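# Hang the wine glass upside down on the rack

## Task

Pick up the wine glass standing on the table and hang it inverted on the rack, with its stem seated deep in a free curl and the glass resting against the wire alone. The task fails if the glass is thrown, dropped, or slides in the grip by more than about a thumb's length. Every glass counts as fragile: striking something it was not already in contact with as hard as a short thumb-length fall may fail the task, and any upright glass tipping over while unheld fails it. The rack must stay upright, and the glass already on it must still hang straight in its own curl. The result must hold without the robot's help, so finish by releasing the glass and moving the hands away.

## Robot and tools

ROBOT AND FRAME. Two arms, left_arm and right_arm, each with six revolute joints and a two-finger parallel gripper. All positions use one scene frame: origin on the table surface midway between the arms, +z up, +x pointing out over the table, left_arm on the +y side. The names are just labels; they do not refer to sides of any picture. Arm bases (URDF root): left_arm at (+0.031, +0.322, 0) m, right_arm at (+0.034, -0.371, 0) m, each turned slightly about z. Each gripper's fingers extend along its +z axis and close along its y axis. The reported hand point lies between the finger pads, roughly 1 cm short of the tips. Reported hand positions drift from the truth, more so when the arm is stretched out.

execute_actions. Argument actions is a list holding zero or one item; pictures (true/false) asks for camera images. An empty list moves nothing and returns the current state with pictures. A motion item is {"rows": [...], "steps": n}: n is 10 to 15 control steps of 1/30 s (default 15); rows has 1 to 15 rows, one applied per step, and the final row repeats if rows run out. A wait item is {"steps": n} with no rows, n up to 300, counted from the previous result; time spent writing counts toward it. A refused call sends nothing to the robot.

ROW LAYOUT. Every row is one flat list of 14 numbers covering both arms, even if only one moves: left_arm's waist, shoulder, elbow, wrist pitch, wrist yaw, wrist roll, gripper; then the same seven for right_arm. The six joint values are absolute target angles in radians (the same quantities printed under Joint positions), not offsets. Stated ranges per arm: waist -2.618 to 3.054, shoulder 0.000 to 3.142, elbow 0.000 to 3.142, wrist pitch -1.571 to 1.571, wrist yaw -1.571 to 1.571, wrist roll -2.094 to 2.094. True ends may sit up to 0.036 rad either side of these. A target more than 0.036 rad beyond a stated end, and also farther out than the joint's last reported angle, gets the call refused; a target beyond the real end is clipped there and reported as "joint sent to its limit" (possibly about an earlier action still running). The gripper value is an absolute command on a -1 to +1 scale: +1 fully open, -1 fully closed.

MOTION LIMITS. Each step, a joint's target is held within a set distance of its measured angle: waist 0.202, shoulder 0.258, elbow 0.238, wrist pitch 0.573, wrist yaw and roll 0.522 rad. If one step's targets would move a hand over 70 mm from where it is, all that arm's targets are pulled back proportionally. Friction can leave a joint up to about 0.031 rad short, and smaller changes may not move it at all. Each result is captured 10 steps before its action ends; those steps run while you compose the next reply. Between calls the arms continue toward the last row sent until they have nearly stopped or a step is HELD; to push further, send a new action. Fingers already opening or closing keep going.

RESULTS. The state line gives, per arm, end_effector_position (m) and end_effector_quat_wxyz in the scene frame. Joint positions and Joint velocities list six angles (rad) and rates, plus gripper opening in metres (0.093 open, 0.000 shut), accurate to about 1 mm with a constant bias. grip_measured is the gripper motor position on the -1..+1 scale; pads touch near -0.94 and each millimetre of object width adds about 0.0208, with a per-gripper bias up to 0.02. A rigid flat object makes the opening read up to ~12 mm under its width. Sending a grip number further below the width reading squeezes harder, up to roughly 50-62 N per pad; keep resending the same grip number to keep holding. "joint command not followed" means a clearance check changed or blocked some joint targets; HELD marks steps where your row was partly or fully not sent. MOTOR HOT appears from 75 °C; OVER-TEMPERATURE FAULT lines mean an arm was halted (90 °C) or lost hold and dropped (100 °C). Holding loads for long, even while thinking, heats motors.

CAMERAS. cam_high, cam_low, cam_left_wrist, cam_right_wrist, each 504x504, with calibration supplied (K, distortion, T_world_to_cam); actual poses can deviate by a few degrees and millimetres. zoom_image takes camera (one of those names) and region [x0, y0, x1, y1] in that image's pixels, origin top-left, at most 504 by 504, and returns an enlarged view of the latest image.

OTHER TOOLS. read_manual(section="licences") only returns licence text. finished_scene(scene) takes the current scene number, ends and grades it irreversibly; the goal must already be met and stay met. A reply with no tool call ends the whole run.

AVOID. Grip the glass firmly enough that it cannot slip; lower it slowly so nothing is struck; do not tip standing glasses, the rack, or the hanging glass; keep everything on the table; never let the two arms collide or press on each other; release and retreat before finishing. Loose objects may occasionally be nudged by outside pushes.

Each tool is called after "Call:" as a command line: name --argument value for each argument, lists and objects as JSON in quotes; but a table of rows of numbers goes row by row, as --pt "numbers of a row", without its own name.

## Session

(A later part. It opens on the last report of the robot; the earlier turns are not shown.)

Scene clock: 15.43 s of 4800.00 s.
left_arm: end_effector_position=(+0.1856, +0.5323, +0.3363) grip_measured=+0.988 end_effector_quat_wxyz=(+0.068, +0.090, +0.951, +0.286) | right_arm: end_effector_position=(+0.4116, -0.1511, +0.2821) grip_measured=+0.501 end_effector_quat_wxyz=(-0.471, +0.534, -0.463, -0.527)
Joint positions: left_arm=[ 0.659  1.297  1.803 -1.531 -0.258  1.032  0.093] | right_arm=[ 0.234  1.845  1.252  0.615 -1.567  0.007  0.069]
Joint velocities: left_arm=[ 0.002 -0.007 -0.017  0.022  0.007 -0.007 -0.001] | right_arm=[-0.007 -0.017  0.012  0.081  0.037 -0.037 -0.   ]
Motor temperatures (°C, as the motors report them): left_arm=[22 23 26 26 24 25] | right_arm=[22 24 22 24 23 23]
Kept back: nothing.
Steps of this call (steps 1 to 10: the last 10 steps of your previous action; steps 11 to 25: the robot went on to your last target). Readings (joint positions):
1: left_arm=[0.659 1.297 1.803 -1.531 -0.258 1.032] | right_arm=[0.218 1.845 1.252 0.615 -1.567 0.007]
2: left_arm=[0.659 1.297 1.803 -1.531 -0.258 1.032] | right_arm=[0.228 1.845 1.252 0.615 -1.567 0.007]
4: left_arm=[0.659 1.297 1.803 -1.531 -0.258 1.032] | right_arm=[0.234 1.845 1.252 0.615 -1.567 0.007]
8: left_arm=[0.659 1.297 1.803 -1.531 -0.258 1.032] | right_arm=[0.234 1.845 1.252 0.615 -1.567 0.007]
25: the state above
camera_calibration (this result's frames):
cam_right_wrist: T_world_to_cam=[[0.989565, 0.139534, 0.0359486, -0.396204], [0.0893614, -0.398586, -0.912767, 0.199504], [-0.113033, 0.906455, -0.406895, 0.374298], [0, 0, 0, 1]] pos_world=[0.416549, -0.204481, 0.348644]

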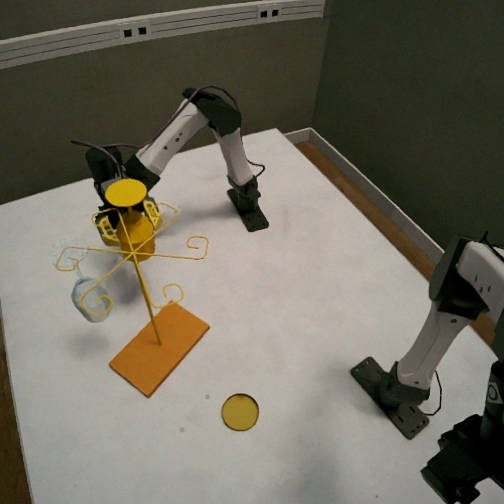

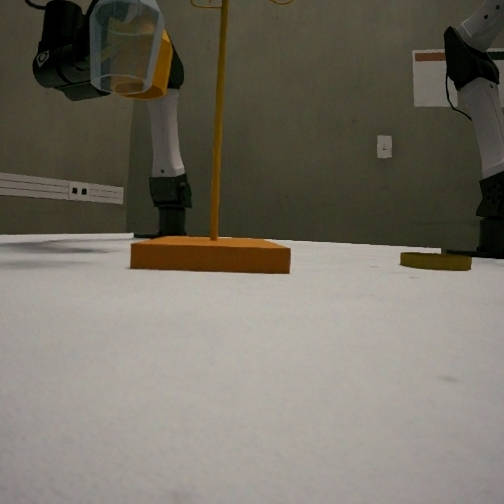

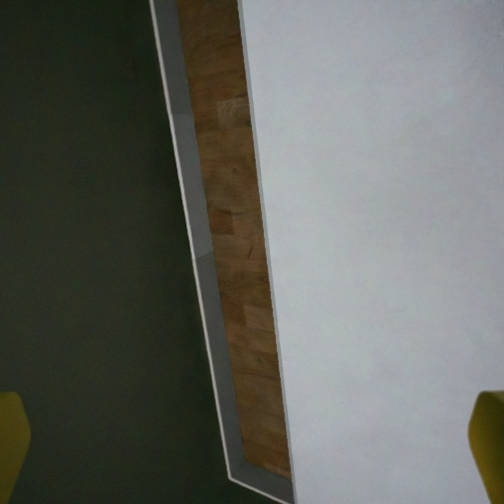

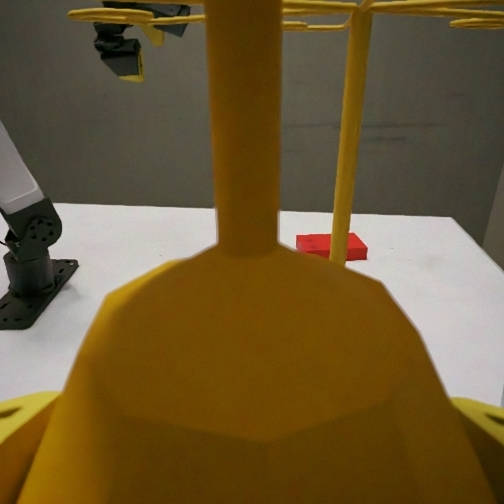

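Call:
execute_actions --actions '[{"rows":[[0.659,1.297,1.803,-1.531,-0.258,1.032,1,0.25,1.87,1.28,0.6,-1.57,0,0.15],[0.659,1.297,1.803,-1.531,-0.258,1.032,1,0.27,1.89,1.3,0.6,-1.57,0,0.15],[0.659,1.297,1.803,-1.531,-0.258,1.032,1,0.29,1.91,1.32,0.6,-1.57,0,0.15],[0.659,1.297,1.803,-1.531,-0.258,1.032,1,0.31,1.92,1.34,0.6,-1.57,0,0.15],[0.659,1.297,1.803,-1.531,-0.258,1.032,1,0.33,1.93,1.355,0.6,-1.57,0,0.15],[0.659,1.297,1.803,-1.531,-0.258,1.032,1,0.35,1.94,1.365,0.6,-1.57,0,0.15],[0.659,1.297,1.803,-1.531,-0.258,1.032,1,0.365,1.94,1.365,0.6,-1.57,0,0.15],[0.659,1.297,1.803,-1.531,-0.258,1.032,1,0.38,1.94,1.365,0.6,-1.57,0,0.15]]}]'

Call:
execute_actions --actions '[{"steps":25}]' --pictures true

Call:
zoom_image --camera "cam_high" --region '[60, 150, 220, 290]'

Scene clock: 16.17 s of 4800.00 s.
left_arm: end_effector_position=(+0.1856, +0.5323, +0.3363) grip_measured=+0.988 end_effector_quat_wxyz=(+0.068, +0.090, +0.951, +0.286) | right_arm: end_effector_position=(+0.4147, -0.1329, +0.2796) grip_measured=+0.501 end_effector_quat_wxyz=(-0.460, +0.545, -0.451, -0.537)
Joint positions: left_arm=[ 0.659  1.297  1.803 -1.531 -0.258  1.032  0.093] | right_arm=[ 0.277  1.896  1.308  0.611 -1.568  0.007  0.069]
Joint velocities: left_arm=[-0.002  0.002 -0.002 -0.037 -0.007  0.051 -0.001] | right_arm=[ 0.535  0.476  0.476 -0.081  0.022  0.022 -0.   ]
Motor temperatures (°C, as the motors report them): left_arm=[22 23 26 26 24 25] | right_arm=[22 24 23 24 23 23]
Steps of this call (steps 1 to 15: the robot went on to your last target; steps 16 to 17: nothing new was sent; steps 18 to 22: the first 5 steps of this action). Readings (joint positions):
18: left_arm=[0.659 1.297 1.803 -1.531 -0.258 1.032] | right_arm=[0.235 1.846 1.253 0.615 -1.567 0.007]
19: left_arm=[0.659 1.297 1.803 -1.531 -0.258 1.032] | right_arm=[0.238 1.852 1.259 0.614 -1.567 0.007]
21: left_arm=[0.659 1.297 1.803 -1.531 -0.258 1.032] | right_arm=[0.260 1.879 1.290 0.613 -1.568 0.007]
22: the state above

Scene clock: 17.00 s of 4800.00 s.
left_arm: end_effector_position=(+0.1856, +0.5323, +0.3363) grip_measured=+0.988 end_effector_quat_wxyz=(+0.068, +0.090, +0.951, +0.286) | right_arm: end_effector_position=(+0.3958, -0.0905, +0.2716) grip_measured=+0.500 end_effector_quat_wxyz=(-0.424, +0.563, -0.428, -0.566)
Joint positions: left_arm=[ 0.659  1.297  1.803 -1.531 -0.258  1.032  0.093] | right_arm=[ 0.385  1.937  1.339  0.597 -1.567  0.006  0.069]
Joint velocities: left_arm=[ 0.017  0.017 -0.002  0.066  0.037  0.051 -0.001] | right_arm=[ 0.017 -0.007  0.002 -0.037 -0.022  0.022 -0.001]
Motor temperatures (°C, as the motors report them): left_arm=[22 23 26 26 24 25] | right_arm=[22 24 23 24 23 23]
Kept back: nothing.
Steps of this call (steps 1 to 10: the last 10 steps of your previous action; steps 11 to 25: the robot went on to your last target). Readings (joint positions):
1: left_arm=[0.659 1.297 1.803 -1.531 -0.258 1.032] | right_arm=[0.297 1.911 1.323 0.610 -1.567 0.007]
2: left_arm=[0.659 1.297 1.803 -1.531 -0.258 1.032] | right_arm=[0.319 1.922 1.334 0.609 -1.567 0.007]
4: left_arm=[0.659 1.297 1.803 -1.531 -0.258 1.032] | right_arm=[0.360 1.934 1.339 0.606 -1.567 0.007]
8: left_arm=[0.659 1.297 1.803 -1.531 -0.258 1.032] | right_arm=[0.386 1.937 1.339 0.597 -1.567 0.007]
25: the state above
camera_calibration (this result's frames):
cam_right_wrist: T_world_to_cam=[[0.957606, 0.287749, 0.0138312, -0.356639], [0.129216, -0.386119, -0.913354, 0.200959], [-0.257476, 0.87642, -0.406932, 0.367817], [0, 0, 0, 1]] pos_world=[0.410256, -0.142146, 0.338156]

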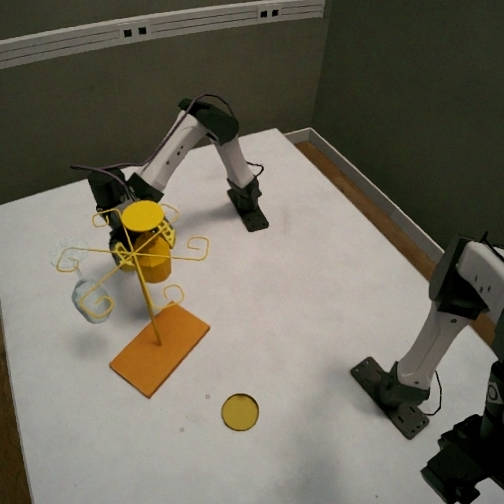

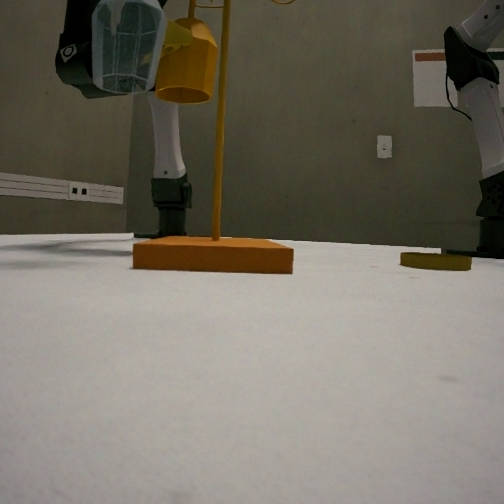

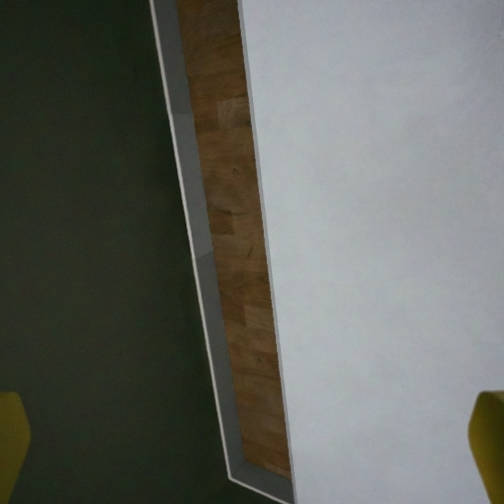

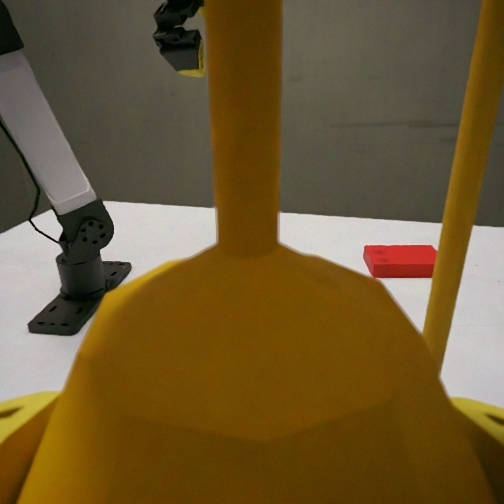

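Region (60, 150, 220, 290) of cam_high's 504x504 image, scaled by 3.150, with more detail than that image has; it fills the top 441 rows of this view, and the rest is white.

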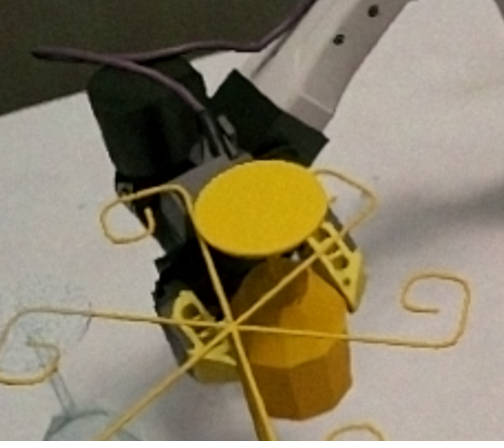

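Call:
execute_actions --actions '[{"rows":[[0.659,1.297,1.803,-1.531,-0.258,1.032,1,0.38,1.94,1.31,0.635,-1.57,0,0.15],[0.659,1.297,1.803,-1.531,-0.258,1.032,1,0.38,1.94,1.31,0.635,-1.57,0,0.15],[0.659,1.297,1.803,-1.531,-0.258,1.032,1,0.39,1.94,1.31,0.635,-1.57,0,0.15],[0.659,1.297,1.803,-1.531,-0.258,1.032,1,0.41,1.94,1.31,0.635,-1.57,0,0.15],[0.659,1.297,1.803,-1.531,-0.258,1.032,1,0.43,1.94,1.31,0.635,-1.57,0,0.15]]}]'

Call:
execute_actions --actions '[{"steps":25}]' --pictures true

Call:
zoom_image --camera "cam_high" --region '[60, 150, 220, 290]'

Scene clock: 17.97 s of 4800.00 s.
left_arm: end_effector_position=(+0.1856, +0.5323, +0.3363) grip_measured=+0.988 end_effector_quat_wxyz=(+0.068, +0.090, +0.951, +0.286) | right_arm: end_effector_position=(+0.3927, -0.0885, +0.2678) grip_measured=+0.500 end_effector_quat_wxyz=(-0.421, +0.563, -0.427, -0.568)
Joint positions: left_arm=[ 0.659  1.297  1.803 -1.531 -0.258  1.032  0.093] | right_arm=[ 0.392  1.937  1.324  0.608 -1.567  0.006  0.069]
Joint velocities: left_arm=[-0.012 -0.002 -0.017 -0.066 -0.007  0.11  -0.001] | right_arm=[ 0.198  0.012 -0.051 -0.037 -0.037 -0.051 -0.001]
Motor temperatures (°C, as the motors report them): left_arm=[22 23 26 26 24 25] | right_arm=[22 24 23 24 23 23]
Steps of this call (steps 1 to 15: the robot went on to your last target; steps 16 to 24: nothing new was sent; steps 25 to 29: the first 5 steps of this action). Readings (joint positions):
25: left_arm=[0.659 1.297 1.803 -1.531 -0.258 1.032] | right_arm=[0.385 1.937 1.337 0.600 -1.567 0.006]
26: left_arm=[0.659 1.297 1.803 -1.531 -0.258 1.032] | right_arm=[0.385 1.937 1.333 0.605 -1.567 0.006]
28: left_arm=[0.659 1.297 1.803 -1.531 -0.258 1.032] | right_arm=[0.387 1.937 1.326 0.607 -1.567 0.006]
29: the state above

Scene clock: 18.80 s of 4800.00 s.
left_arm: end_effector_position=(+0.1856, +0.5323, +0.3363) grip_measured=+0.988 end_effector_quat_wxyz=(+0.068, +0.090, +0.951, +0.286) | right_arm: end_effector_position=(+0.3816, -0.0751, +0.2679) grip_measured=+0.500 end_effector_quat_wxyz=(-0.411, +0.573, -0.415, -0.575)
Joint positions: left_arm=[ 0.659  1.297  1.803 -1.531 -0.258  1.032  0.093] | right_arm=[ 0.43   1.937  1.323  0.614 -1.567  0.006  0.069]
Joint velocities: left_arm=[ 0.007 -0.002  0.002 -0.037 -0.037 -0.037 -0.001] | right_arm=[-0.012 -0.022  0.017  0.022 -0.037  0.037  0.001]
Motor temperatures (°C, as the motors report them): left_arm=[22 23 26 26 24 25] | right_arm=[22 24 23 24 23 23]
Kept back: nothing.
Steps of this call (steps 1 to 10: the last 10 steps of your previous action; steps 11 to 25: the robot went on to your last target). Readings (joint positions):
1: left_arm=[0.659 1.297 1.803 -1.531 -0.258 1.032] | right_arm=[0.399 1.937 1.323 0.608 -1.567 0.006]
2: left_arm=[0.659 1.297 1.803 -1.531 -0.258 1.032] | right_arm=[0.409 1.937 1.323 0.609 -1.567 0.006]
4: left_arm=[0.659 1.297 1.803 -1.531 -0.258 1.032] | right_arm=[0.424 1.937 1.323 0.611 -1.567 0.006]
8: left_arm=[0.659 1.297 1.803 -1.531 -0.258 1.032] | right_arm=[0.430 1.937 1.323 0.613 -1.567 0.006]
25: the state above
camera_calibration (this result's frames):
cam_right_wrist: T_world_to_cam=[[0.943798, 0.330183, 0.0149755, -0.339248], [0.147305, -0.379634, -0.913334, 0.198952], [-0.295882, 0.864209, -0.406936, 0.362899], [0, 0, 0, 1]] pos_world=[0.39825, -0.126078, 0.334467]

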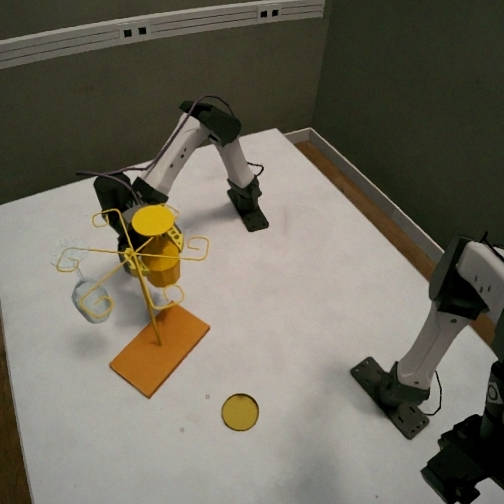

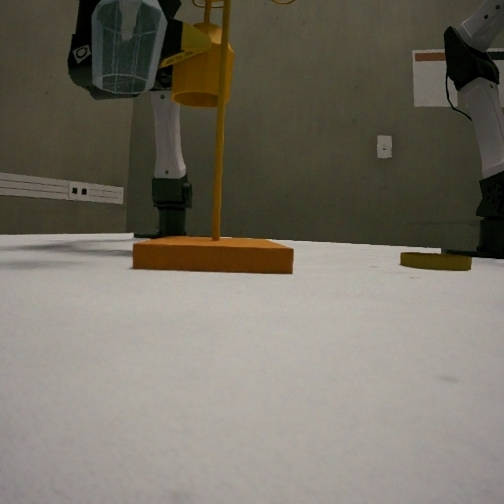

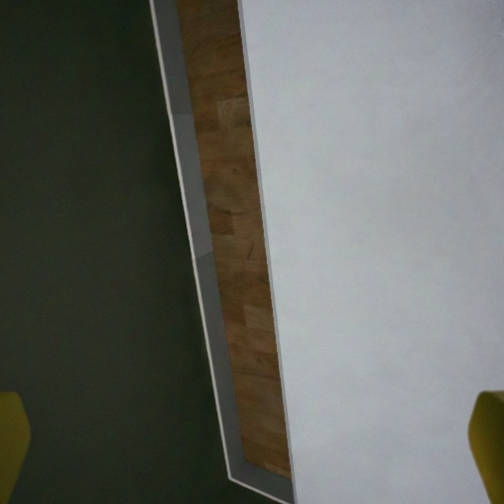

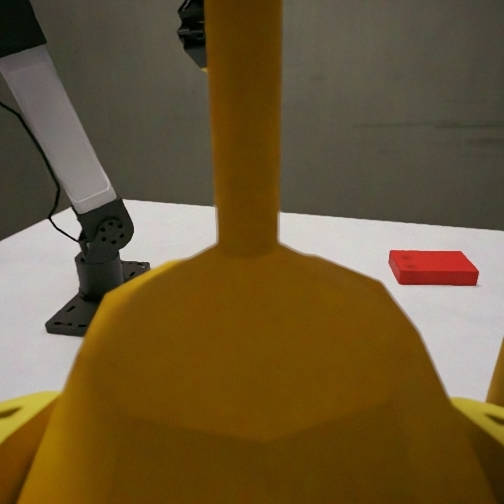

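Region (60, 150, 220, 290) of cam_high's 504x504 image, scaled by 3.150, with more detail than that image has; it fills the top 441 rows of this view, and the rest is white.

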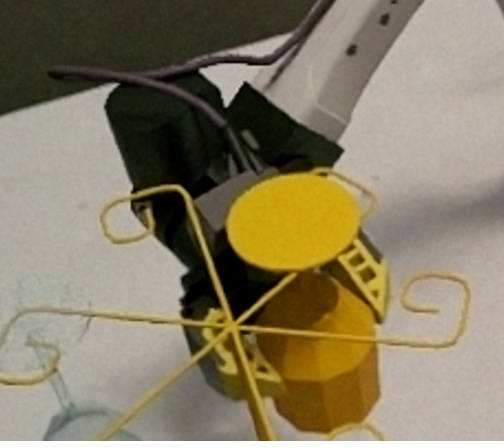

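Call:
execute_actions --actions '[{"rows":[[0.659,1.297,1.803,-1.531,-0.258,1.032,1,0.43,1.9,1.29,0.64,-1.57,0,0.15],[0.659,1.297,1.803,-1.531,-0.258,1.032,1,0.425,1.885,1.27,0.645,-1.57,0,0.15],[0.659,1.297,1.803,-1.531,-0.258,1.032,1,0.42,1.87,1.25,0.65,-1.57,0,0.15],[0.659,1.297,1.803,-1.531,-0.258,1.032,1,0.42,1.855,1.23,0.655,-1.57,0,0.15],[0.659,1.297,1.803,-1.531,-0.258,1.032,1,0.415,1.84,1.21,0.66,-1.57,0,0.15],[0.659,1.297,1.803,-1.531,-0.258,1.032,1,0.415,1.825,1.19,0.665,-1.57,0,0.15],[0.659,1.297,1.803,-1.531,-0.258,1.032,1,0.41,1.81,1.17,0.67,-1.57,0,0.15],[0.659,1.297,1.803,-1.531,-0.258,1.032,1,0.41,1.795,1.15,0.675,-1.57,0,0.15],[0.659,1.297,1.803,-1.531,-0.258,1.032,1,0.405,1.78,1.13,0.68,-1.57,0,0.15],[0.659,1.297,1.803,-1.531,-0.258,1.032,1,0.405,1.768,1.112,0.684,-1.57,0,0.15]]}]'

Call:
execute_actions --actions '[{"steps":25}]' --pictures true

Call:
zoom_image --camera "cam_high" --region '[60, 150, 220, 290]'

Scene clock: 19.87 s of 4800.00 s.
left_arm: end_effector_position=(+0.1856, +0.5323, +0.3363) grip_measured=+0.988 end_effector_quat_wxyz=(+0.068, +0.090, +0.951, +0.286) | right_arm: end_effector_position=(+0.3718, -0.0793, +0.2682) grip_measured=+0.500 end_effector_quat_wxyz=(-0.413, +0.567, -0.423, -0.574)
Joint positions: left_arm=[ 0.659  1.297  1.803 -1.531 -0.258  1.032  0.093] | right_arm=[ 0.428  1.888  1.26   0.621 -1.553  0.01   0.069]
Joint velocities: left_arm=[ 0.012 -0.017  0.022 -0.007  0.007 -0.007  0.001] | right_arm=[-0.061 -0.442 -0.53   0.007  0.095 -0.007 -0.   ]
Motor temperatures (°C, as the motors report them): left_arm=[22 23 26 26 24 25] | right_arm=[22 25 23 25 23 23]
Steps of this call (steps 1 to 15: the robot went on to your last target; steps 16 to 27: nothing new was sent; steps 28 to 32: the first 5 steps of this action). Readings (joint positions):
28: left_arm=[0.659 1.297 1.803 -1.531 -0.258 1.032] | right_arm=[0.430 1.935 1.320 0.615 -1.567 0.006]
29: left_arm=[0.659 1.297 1.803 -1.531 -0.258 1.032] | right_arm=[0.430 1.928 1.309 0.617 -1.566 0.006]
31: left_arm=[0.659 1.297 1.803 -1.531 -0.258 1.032] | right_arm=[0.429 1.904 1.278 0.620 -1.558 0.008]
32: the state above

Scene clock: 20.70 s of 4800.00 s.
left_arm: end_effector_position=(+0.1856, +0.5323, +0.3363) grip_measured=+0.988 end_effector_quat_wxyz=(+0.068, +0.090, +0.951, +0.286) | right_arm: end_effector_position=(+0.3484, -0.0935, +0.2689) grip_measured=+0.500 end_effector_quat_wxyz=(-0.419, +0.566, -0.424, -0.570)
Joint positions: left_arm=[ 0.659  1.297  1.803 -1.531 -0.258  1.032  0.093] | right_arm=[ 0.412  1.787  1.128  0.659 -1.556  0.01   0.069]
Joint velocities: left_arm=[-0.007 -0.007 -0.002  0.007  0.007 -0.007  0.   ] | right_arm=[ 0.012  0.002 -0.002 -0.037 -0.007  0.022  0.001]
Motor temperatures (°C, as the motors report them): left_arm=[22 23 26 27 24 25] | right_arm=[22 25 23 25 23 23]
Kept back: nothing.
Steps of this call (steps 1 to 10: the last 10 steps of your previous action; steps 11 to 25: the robot went on to your last target). Readings (joint positions):
1: left_arm=[0.659 1.297 1.803 -1.531 -0.258 1.032] | right_arm=[0.426 1.873 1.241 0.623 -1.550 0.010]
2: left_arm=[0.659 1.297 1.803 -1.531 -0.258 1.032] | right_arm=[0.424 1.857 1.220 0.627 -1.550 0.010]
4: left_arm=[0.659 1.297 1.803 -1.531 -0.258 1.032] | right_arm=[0.419 1.826 1.179 0.635 -1.550 0.010]
8: left_arm=[0.659 1.297 1.803 -1.531 -0.258 1.032] | right_arm=[0.412 1.788 1.130 0.651 -1.556 0.010]
25: the state above
camera_calibration (this result's frames):
cam_right_wrist: T_world_to_cam=[[0.953012, 0.302697, 0.0119243, -0.306762], [0.133568, -0.384545, -0.913392, 0.20211], [-0.271896, 0.872066, -0.406907, 0.361743], [0, 0, 0, 1]] pos_world=[0.363709, -0.144888, 0.335459]

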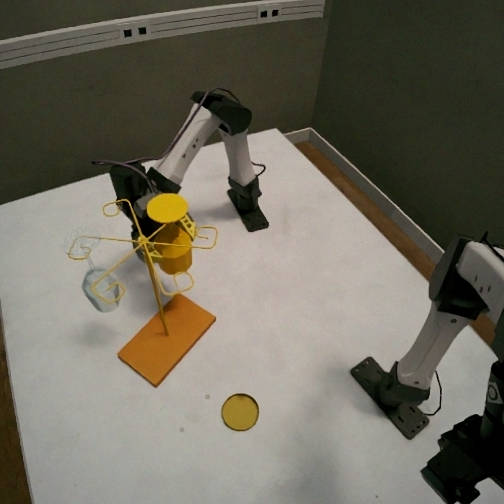

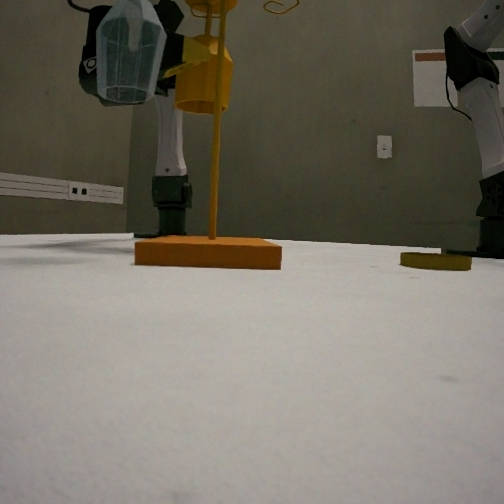

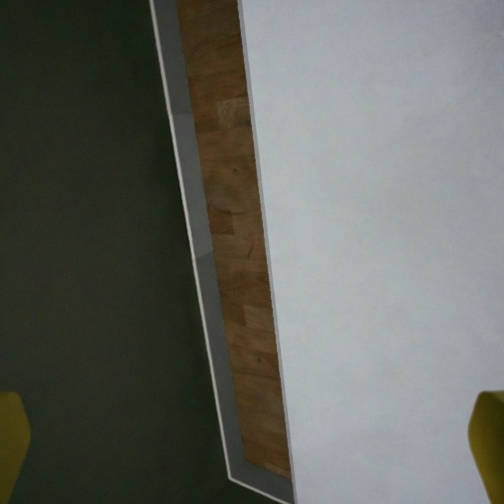

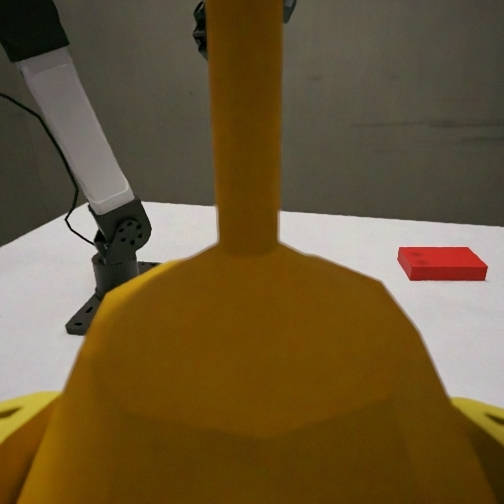

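Region (60, 150, 220, 290) of cam_high's 504x504 image, scaled by 3.150, with more detail than that image has; it fills the top 441 rows of this view, and the rest is white.

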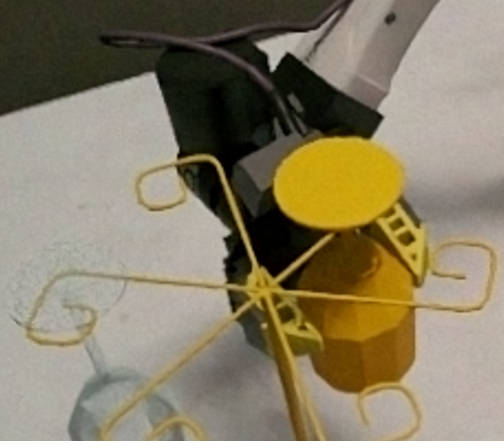

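Rack dragged: camera or stem caught the curl.

Call:
zoom_image --camera "cam_low" --region '[150, 0, 270, 60]'

Region (150, 0, 270, 60) of cam_low's 504x504 image, scaled by 4.200, with more detail than that image has.

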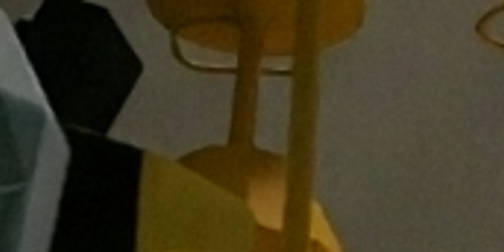

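Call:
execute_actions --actions '[{"rows":[[0.659,1.297,1.803,-1.531,-0.258,1.032,1,0.438,1.768,1.112,0.684,-1.57,0,0.15]]}]'

Call:
execute_actions --actions '[{"rows":[[0.659,1.297,1.803,-1.531,-0.258,1.032,1,0.43,1.753,1.094,0.687,-1.57,0,0.15],[0.659,1.297,1.803,-1.531,-0.258,1.032,1,0.43,1.738,1.076,0.69,-1.57,0,0.15],[0.659,1.297,1.803,-1.531,-0.258,1.032,1,0.425,1.723,1.058,0.693,-1.57,0,0.15],[0.659,1.297,1.803,-1.531,-0.258,1.032,1,0.42,1.708,1.04,0.696,-1.57,0,0.15]]}]'

Call:
execute_actions --actions '[{"steps":25}]' --pictures true

Call:
zoom_image --camera "cam_low" --region '[150, 0, 270, 60]'

Scene clock: 21.90 s of 4800.00 s.
left_arm: end_effector_position=(+0.1856, +0.5323, +0.3363) grip_measured=+0.988 end_effector_quat_wxyz=(+0.068, +0.090, +0.951, +0.286) | right_arm: end_effector_position=(+0.3429, -0.0881, +0.2691) grip_measured=+0.500 end_effector_quat_wxyz=(-0.414, +0.571, -0.417, -0.573)
Joint positions: left_arm=[ 0.659  1.297  1.803 -1.531 -0.258  1.032  0.093] | right_arm=[ 0.43   1.787  1.128  0.661 -1.559  0.009  0.069]
Joint velocities: left_arm=[-0.027  0.002 -0.012  0.022  0.007 -0.081 -0.001] | right_arm=[ 0.061  0.002 -0.002  0.066  0.022  0.007 -0.   ]
Motor temperatures (°C, as the motors report them): left_arm=[22 23 26 27 24 25] | right_arm=[22 25 23 25 23 23]
Steps of this call (steps 1 to 15: the robot went on to your last target; steps 16 to 31: nothing new was sent; steps 32 to 36: the first 5 steps of this action). Readings (joint positions):
32: left_arm=[0.659 1.297 1.803 -1.531 -0.258 1.032] | right_arm=[0.414 1.787 1.128 0.659 -1.556 0.010]
33: left_arm=[0.659 1.297 1.803 -1.531 -0.258 1.032] | right_arm=[0.418 1.787 1.128 0.660 -1.556 0.010]
35: left_arm=[0.659 1.297 1.803 -1.531 -0.258 1.032] | right_arm=[0.427 1.787 1.128 0.661 -1.558 0.009]
36: the state above

Scene clock: 22.40 s of 4800.00 s.
left_arm: end_effector_position=(+0.1856, +0.5323, +0.3363) grip_measured=+0.988 end_effector_quat_wxyz=(+0.068, +0.090, +0.951, +0.286) | right_arm: end_effector_position=(+0.3300, -0.0920, +0.2660) grip_measured=+0.500 end_effector_quat_wxyz=(-0.410, +0.569, -0.419, -0.576)
Joint positions: left_arm=[ 0.659  1.297  1.803 -1.531 -0.258  1.032  0.093] | right_arm=[ 0.431  1.745  1.067  0.668 -1.561  0.007  0.069]
Joint velocities: left_arm=[ 0.002 -0.017 -0.012 -0.037 -0.022  0.022  0.   ] | right_arm=[-0.032 -0.335 -0.32  -0.007 -0.051  0.037 -0.   ]
Motor temperatures (°C, as the motors report them): left_arm=[22 23 26 27 24 25] | right_arm=[22 25 23 25 23 23]
Steps of this call (steps 1 to 10: the last 10 steps of your previous action; steps 11 to 15: the first 5 steps of this action). Readings (joint positions):
11: left_arm=[0.659 1.297 1.803 -1.531 -0.258 1.032] | right_arm=[0.433 1.785 1.125 0.664 -1.561 0.007]
12: left_arm=[0.659 1.297 1.803 -1.531 -0.258 1.032] | right_arm=[0.433 1.779 1.115 0.665 -1.560 0.007]
14: left_arm=[0.659 1.297 1.803 -1.531 -0.258 1.032] | right_arm=[0.432 1.757 1.082 0.667 -1.561 0.007]
15: the state above

Scene clock: 23.23 s of 4800.00 s.
left_arm: end_effector_position=(+0.1856, +0.5323, +0.3363) grip_measured=+0.988 end_effector_quat_wxyz=(+0.068, +0.090, +0.951, +0.286) | right_arm: end_effector_position=(+0.3266, -0.0945, +0.2689) grip_measured=+0.500 end_effector_quat_wxyz=(-0.413, +0.572, -0.416, -0.574)
Joint positions: left_arm=[ 0.659  1.297  1.803 -1.531 -0.258  1.032  0.093] | right_arm=[ 0.428  1.727  1.055  0.676 -1.564  0.007  0.069]
Joint velocities: left_arm=[-0.012  0.002 -0.002  0.051  0.066  0.022 -0.001] | right_arm=[ 0.007 -0.012  0.002 -0.022 -0.037  0.051  0.   ]
Motor temperatures (°C, as the motors report them): left_arm=[22 23 26 27 24 25] | right_arm=[22 25 23 25 23 23]
Kept back: nothing.
Steps of this call (steps 1 to 10: the last 10 steps of your previous action; steps 11 to 25: the robot went on to your last target). Readings (joint positions):
1: left_arm=[0.659 1.297 1.803 -1.531 -0.258 1.032] | right_arm=[0.430 1.736 1.059 0.669 -1.563 0.007]
2: left_arm=[0.659 1.297 1.803 -1.531 -0.258 1.032] | right_arm=[0.429 1.731 1.056 0.671 -1.564 0.007]
4: left_arm=[0.659 1.297 1.803 -1.531 -0.258 1.032] | right_arm=[0.428 1.727 1.055 0.674 -1.564 0.007]
8: left_arm=[0.659 1.297 1.803 -1.531 -0.258 1.032] | right_arm=[0.428 1.727 1.055 0.676 -1.564 0.007]
25: the state above
camera_calibration (this result's frames):
cam_right_wrist: T_world_to_cam=[[0.945389, 0.325487, 0.017264, -0.282492], [0.1474, -0.379689, -0.913296, 0.200539], [-0.290711, 0.865965, -0.40693, 0.36222], [0, 0, 0, 1]] pos_world=[0.342806, -0.14558, 0.335427]

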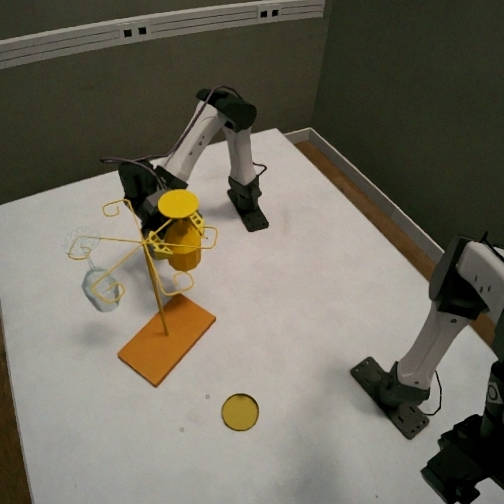

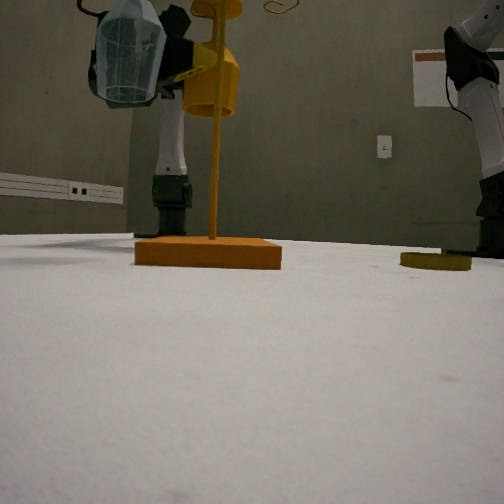

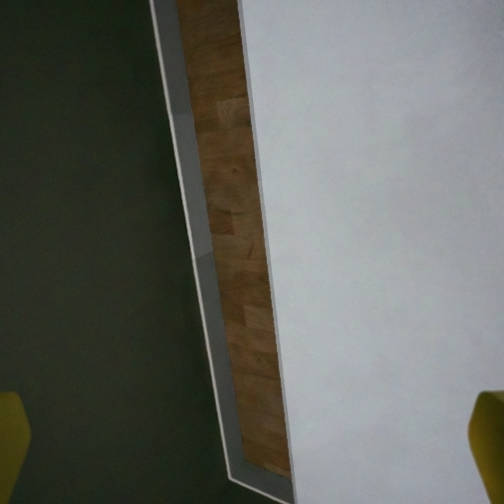

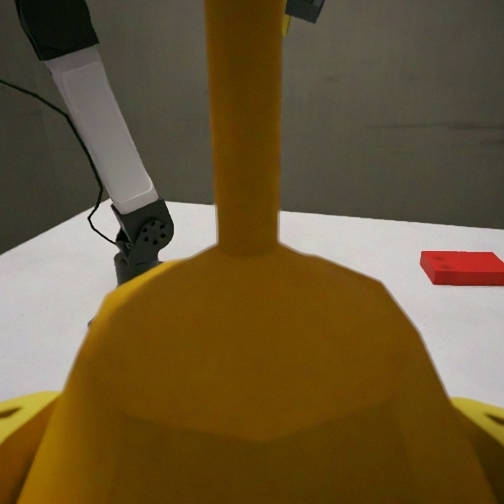

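Region (150, 0, 270, 60) of cam_low's 504x504 image, scaled by 4.200, with more detail than that image has.

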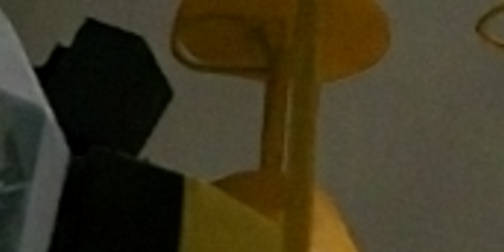

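Retract another ~12mm, then swing into curl.

Call:
execute_actions --actions '[{"rows":[[0.659,1.297,1.803,-1.531,-0.258,1.032,1,0.41,1.693,1.022,0.7,-1.57,0,0.15],[0.659,1.297,1.803,-1.531,-0.258,1.032,1,0.41,1.678,1.005,0.7,-1.57,0,0.15],[0.659,1.297,1.803,-1.531,-0.258,1.032,1,0.405,1.663,0.988,0.7,-1.57,0,0.15]]}]'

Call:
execute_actions --actions '[{"rows":[[0.659,1.297,1.803,-1.531,-0.258,1.032,1,0.385,1.663,0.988,0.7,-1.57,0,0.15],[0.659,1.297,1.803,-1.531,-0.258,1.032,1,0.385,1.663,0.988,0.7,-1.57,0,0.15],[0.659,1.297,1.803,-1.531,-0.258,1.032,1,0.365,1.663,0.988,0.7,-1.57,0,0.15]]}]'

Call:
execute_actions --actions '[{"steps":25}]' --pictures true

Call:
zoom_image --camera "cam_low" --region '[150, 0, 270, 60]'

Scene clock: 23.93 s of 4800.00 s.
left_arm: end_effector_position=(+0.1856, +0.5323, +0.3363) grip_measured=+0.988 end_effector_quat_wxyz=(+0.068, +0.090, +0.951, +0.286) | right_arm: end_effector_position=(+0.3199, -0.1017, +0.2660) grip_measured=+0.500 end_effector_quat_wxyz=(-0.414, +0.567, -0.423, -0.574)
Joint positions: left_arm=[ 0.659  1.297  1.803 -1.531 -0.258  1.032  0.093] | right_arm=[ 0.415  1.692  1.006  0.677 -1.565  0.007  0.069]
Joint velocities: left_arm=[-0.002 -0.032 -0.007  0.022  0.007  0.022 -0.   ] | right_arm=[-0.061 -0.178 -0.178 -0.051 -0.022  0.037 -0.001]
Motor temperatures (°C, as the motors report them): left_arm=[22 23 26 27 24 25] | right_arm=[22 26 23 25 23 23]
Steps of this call (steps 1 to 15: the robot went on to your last target; step 16: nothing new was sent; steps 17 to 21: the first 5 steps of this action). Readings (joint positions):
17: left_arm=[0.659 1.297 1.803 -1.531 -0.258 1.032] | right_arm=[0.427 1.726 1.052 0.677 -1.564 0.007]
18: left_arm=[0.659 1.297 1.803 -1.531 -0.258 1.032] | right_arm=[0.424 1.719 1.042 0.677 -1.564 0.007]
20: left_arm=[0.659 1.297 1.803 -1.531 -0.258 1.032] | right_arm=[0.417 1.699 1.014 0.677 -1.564 0.007]
21: the state above

Scene clock: 24.43 s of 4800.00 s.
left_arm: end_effector_position=(+0.1856, +0.5323, +0.3363) grip_measured=+0.988 end_effector_quat_wxyz=(+0.068, +0.090, +0.951, +0.286) | right_arm: end_effector_position=(+0.3261, -0.1119, +0.2682) grip_measured=+0.500 end_effector_quat_wxyz=(-0.426, +0.564, -0.426, -0.564)
Joint positions: left_arm=[ 0.659  1.297  1.803 -1.531 -0.258  1.032  0.093] | right_arm=[ 0.382  1.684  1.001  0.686 -1.57   0.004  0.069]
Joint velocities: left_arm=[-0.002 -0.007 -0.012 -0.095 -0.022  0.066  0.   ] | right_arm=[-0.193 -0.002 -0.002  0.051 -0.022 -0.037  0.001]
Motor temperatures (°C, as the motors report them): left_arm=[22 23 26 27 24 25] | right_arm=[22 26 23 25 23 23]
Steps of this call (steps 1 to 10: the last 10 steps of your previous action; steps 11 to 15: the first 5 steps of this action). Readings (joint positions):
11: left_arm=[0.659 1.297 1.803 -1.531 -0.258 1.032] | right_arm=[0.410 1.684 1.001 0.680 -1.566 0.007]
12: left_arm=[0.659 1.297 1.803 -1.531 -0.258 1.032] | right_arm=[0.406 1.684 1.001 0.680 -1.566 0.007]
14: left_arm=[0.659 1.297 1.803 -1.531 -0.258 1.032] | right_arm=[0.390 1.684 1.001 0.684 -1.569 0.005]
15: the state above

Scene clock: 25.27 s of 4800.00 s.
left_arm: end_effector_position=(+0.1856, +0.5323, +0.3363) grip_measured=+0.988 end_effector_quat_wxyz=(+0.068, +0.090, +0.951, +0.286) | right_arm: end_effector_position=(+0.3292, -0.1155, +0.2682) grip_measured=+0.501 end_effector_quat_wxyz=(-0.430, +0.562, -0.429, -0.562)
Joint positions: left_arm=[ 0.659  1.297  1.803 -1.531 -0.258  1.032  0.093] | right_arm=[ 0.37   1.684  1.001  0.686 -1.57   0.003  0.069]
Joint velocities: left_arm=[ 0.017 -0.007 -0.002  0.037  0.007 -0.081 -0.   ] | right_arm=[-0.012 -0.002 -0.012 -0.037 -0.037  0.022 -0.   ]
Motor temperatures (°C, as the motors report them): left_arm=[22 23 26 27 24 25] | right_arm=[22 26 23 25 23 23]
Kept back: nothing.
Steps of this call (steps 1 to 10: the last 10 steps of your previous action; steps 11 to 25: the robot went on to your last target). Readings (joint positions):
1: left_arm=[0.659 1.297 1.803 -1.531 -0.258 1.032] | right_arm=[0.376 1.684 1.001 0.686 -1.570 0.003]
2: left_arm=[0.659 1.297 1.803 -1.531 -0.258 1.032] | right_arm=[0.372 1.684 1.001 0.686 -1.570 0.003]
4: left_arm=[0.659 1.297 1.803 -1.531 -0.258 1.032] | right_arm=[0.370 1.684 1.001 0.686 -1.570 0.003]
8: left_arm=[0.659 1.297 1.803 -1.531 -0.258 1.032] | right_arm=[0.370 1.684 1.001 0.686 -1.570 0.003]
25: the state above
camera_calibration (this result's frames):
cam_right_wrist: T_world_to_cam=[[0.961015, 0.275633, 0.0218403, -0.290226], [0.131403, -0.38579, -0.913181, 0.19607], [-0.243277, 0.88045, -0.406969, 0.367019], [0, 0, 0, 1]] pos_world=[0.342435, -0.167505, 0.334751]

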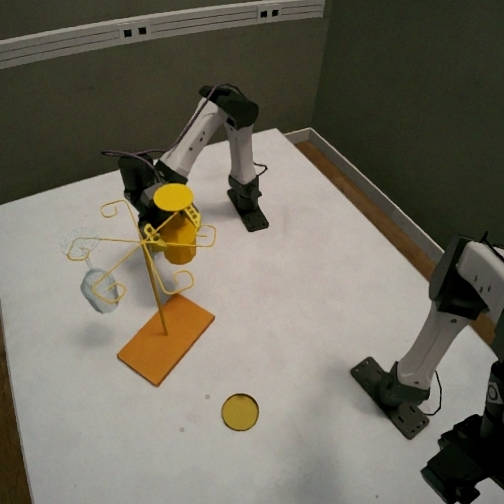

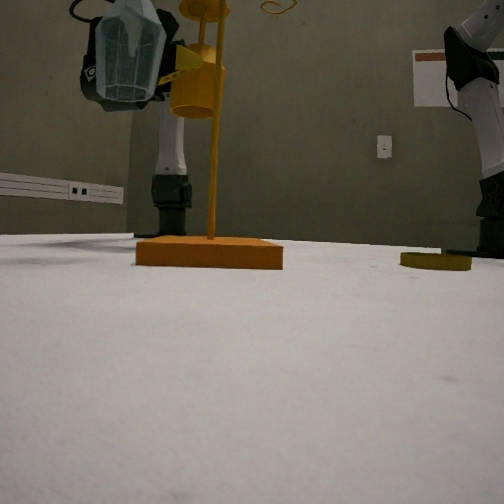

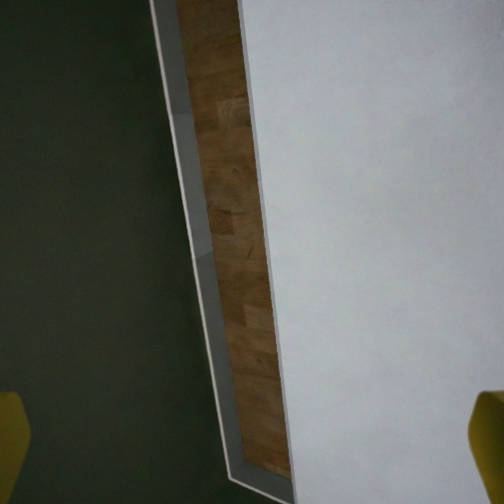

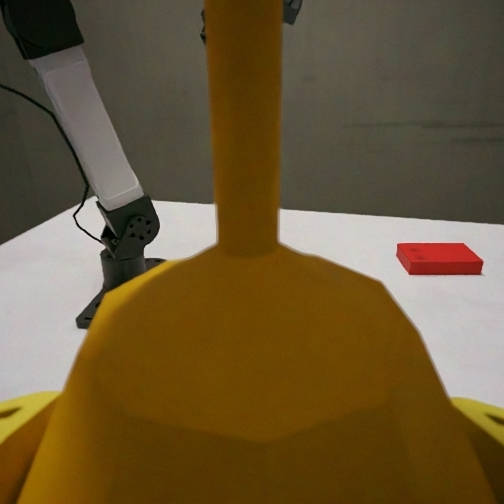

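Region (150, 0, 270, 60) of cam_low's 504x504 image, scaled by 4.200, with more detail than that image has.

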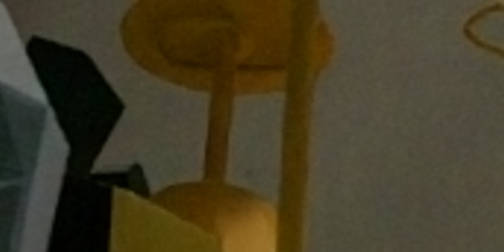

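Pushing the tip a bit; retract a little more and swing further.

Call:
execute_actions --actions '[{"rows":[[0.659,1.297,1.803,-1.531,-0.258,1.032,1,0.365,1.638,0.96,0.705,-1.57,0,0.15]]}]'

Call:
execute_actions --actions '[{"rows":[[0.659,1.297,1.803,-1.531,-0.258,1.032,1,0.33,1.638,0.96,0.705,-1.57,0,0.15]]}]'

Call:
execute_actions --actions '[{"steps":25}]' --pictures true

Call:
zoom_image --camera "cam_low" --region '[150, 0, 270, 60]'

Scene clock: 25.90 s of 4800.00 s.
left_arm: end_effector_position=(+0.1856, +0.5323, +0.3363) grip_measured=+0.988 end_effector_quat_wxyz=(+0.068, +0.090, +0.951, +0.286) | right_arm: end_effector_position=(+0.3246, -0.1168, +0.2686) grip_measured=+0.501 end_effector_quat_wxyz=(-0.431, +0.560, -0.432, -0.561)
Joint positions: left_arm=[ 0.659  1.297  1.803 -1.531 -0.258  1.032  0.093] | right_arm=[ 0.37   1.661  0.978  0.686 -1.562  0.006  0.069]
Joint velocities: left_arm=[-0.027  0.007 -0.002  0.037  0.007 -0.022 -0.001] | right_arm=[ 0.007 -0.061 -0.022  0.066  0.037 -0.007 -0.001]
Motor temperatures (°C, as the motors report them): left_arm=[22 23 26 27 24 25] | right_arm=[22 26 23 25 23 23]
Steps of this call (steps 1 to 14: the robot went on to your last target; steps 15 to 19: the first 5 steps of this action). Readings (joint positions):
15: left_arm=[0.659 1.297 1.803 -1.531 -0.258 1.032] | right_arm=[0.370 1.680 0.997 0.686 -1.569 0.003]
16: left_arm=[0.659 1.297 1.803 -1.531 -0.258 1.032] | right_arm=[0.370 1.673 0.988 0.686 -1.566 0.005]
18: left_arm=[0.659 1.297 1.803 -1.531 -0.258 1.032] | right_arm=[0.370 1.663 0.979 0.686 -1.562 0.006]
19: the state above

Scene clock: 26.40 s of 4800.00 s.
left_arm: end_effector_position=(+0.1856, +0.5323, +0.3363) grip_measured=+0.988 end_effector_quat_wxyz=(+0.068, +0.090, +0.951, +0.286) | right_arm: end_effector_position=(+0.3326, -0.1265, +0.2689) grip_measured=+0.501 end_effector_quat_wxyz=(-0.440, +0.553, -0.441, -0.553)
Joint positions: left_arm=[ 0.659  1.297  1.803 -1.531 -0.258  1.032  0.093] | right_arm=[ 0.337  1.66   0.977  0.686 -1.562  0.006  0.069]
Joint velocities: left_arm=[ 0.002  0.002 -0.002  0.007 -0.007  0.037  0.   ] | right_arm=[-0.115 -0.007 -0.007 -0.051 -0.037 -0.051 -0.001]
Motor temperatures (°C, as the motors report them): left_arm=[22 23 26 27 24 25] | right_arm=[22 26 23 25 23 23]
Steps of this call (steps 1 to 10: the last 10 steps of your previous action; steps 11 to 15: the first 5 steps of this action). Readings (joint positions):
11: left_arm=[0.659 1.297 1.803 -1.531 -0.258 1.032] | right_arm=[0.366 1.660 0.977 0.686 -1.562 0.006]
12: left_arm=[0.659 1.297 1.803 -1.531 -0.258 1.032] | right_arm=[0.359 1.660 0.977 0.686 -1.562 0.006]
14: left_arm=[0.659 1.297 1.803 -1.531 -0.258 1.032] | right_arm=[0.342 1.660 0.977 0.686 -1.562 0.006]
15: the state above

Scene clock: 27.23 s of 4800.00 s.
left_arm: end_effector_position=(+0.1856, +0.5323, +0.3363) grip_measured=+0.988 end_effector_quat_wxyz=(+0.068, +0.090, +0.951, +0.286) | right_arm: end_effector_position=(+0.3333, -0.1273, +0.2689) grip_measured=+0.501 end_effector_quat_wxyz=(-0.441, +0.552, -0.442, -0.553)
Joint positions: left_arm=[ 0.659  1.297  1.803 -1.531 -0.258  1.032  0.093] | right_arm=[ 0.334  1.66   0.977  0.686 -1.562  0.006  0.069]
Joint velocities: left_arm=[-0.012  0.022  0.032  0.007 -0.022 -0.022  0.001] | right_arm=[ 0.012  0.007  0.007  0.022 -0.007 -0.022  0.001]
Motor temperatures (°C, as the motors report them): left_arm=[22 23 26 27 24 25] | right_arm=[22 26 23 25 23 23]
Kept back: nothing.
Steps of this call (steps 1 to 10: the last 10 steps of your previous action; steps 11 to 15: the robot went on to your last target; steps 16 to 25: nothing new was sent). Readings (joint positions):
1: left_arm=[0.659 1.297 1.803 -1.531 -0.258 1.032] | right_arm=[0.334 1.660 0.977 0.686 -1.562 0.006]
2: left_arm=[0.659 1.297 1.803 -1.531 -0.258 1.032] | right_arm=[0.334 1.660 0.977 0.686 -1.562 0.006]
4: left_arm=[0.659 1.297 1.803 -1.531 -0.258 1.032] | right_arm=[0.334 1.660 0.977 0.686 -1.562 0.006]
8: left_arm=[0.659 1.297 1.803 -1.531 -0.258 1.032] | right_arm=[0.334 1.660 0.977 0.686 -1.562 0.006]
25: the state above
All arms were judged still, so your last target was given up. Only a new action makes them travel on or press farther. Fingers that are still opening or closing keep moving.
camera_calibration (this result's frames):
cam_right_wrist: T_world_to_cam=[[0.972224, 0.233232, 0.0195524, -0.299451], [0.112312, -0.391611, -0.913251, 0.197226], [-0.205343, 0.890081, -0.406928, 0.367196], [0, 0, 0, 1]] pos_world=[0.344383, -0.179757, 0.335395]

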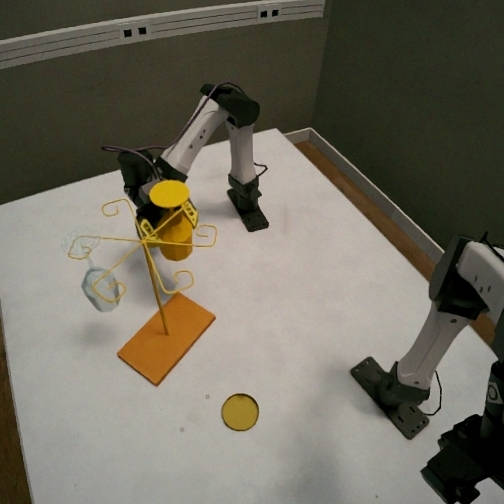

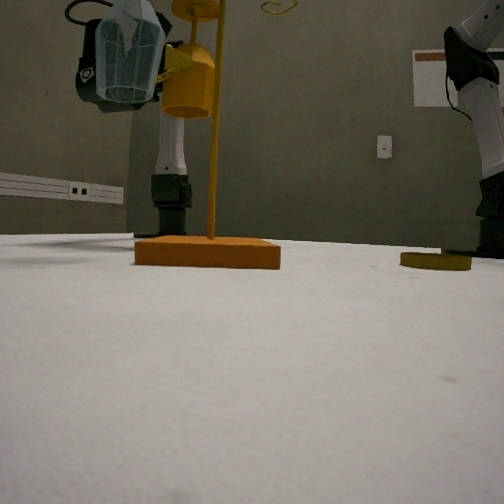

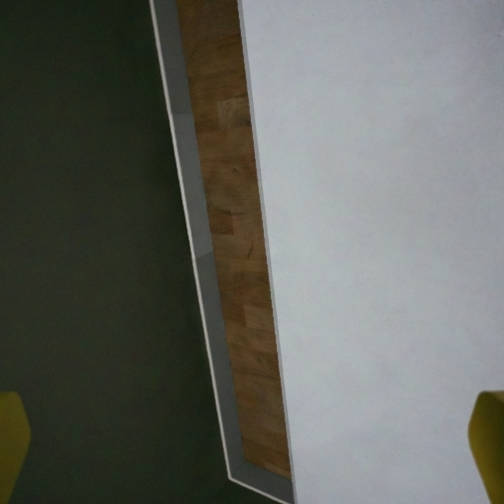

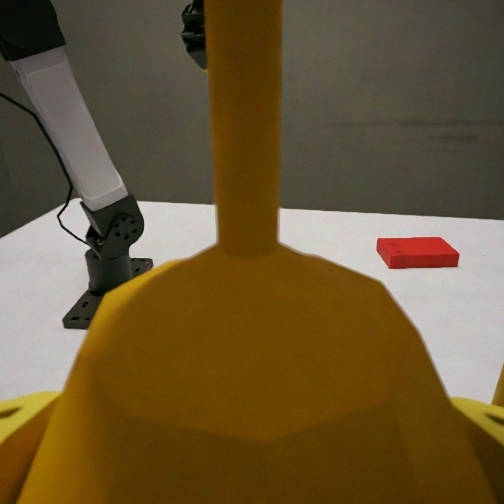

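Region (150, 0, 270, 60) of cam_low's 504x504 image, scaled by 4.200, with more detail than that image has.

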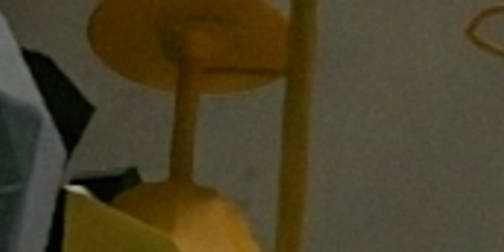

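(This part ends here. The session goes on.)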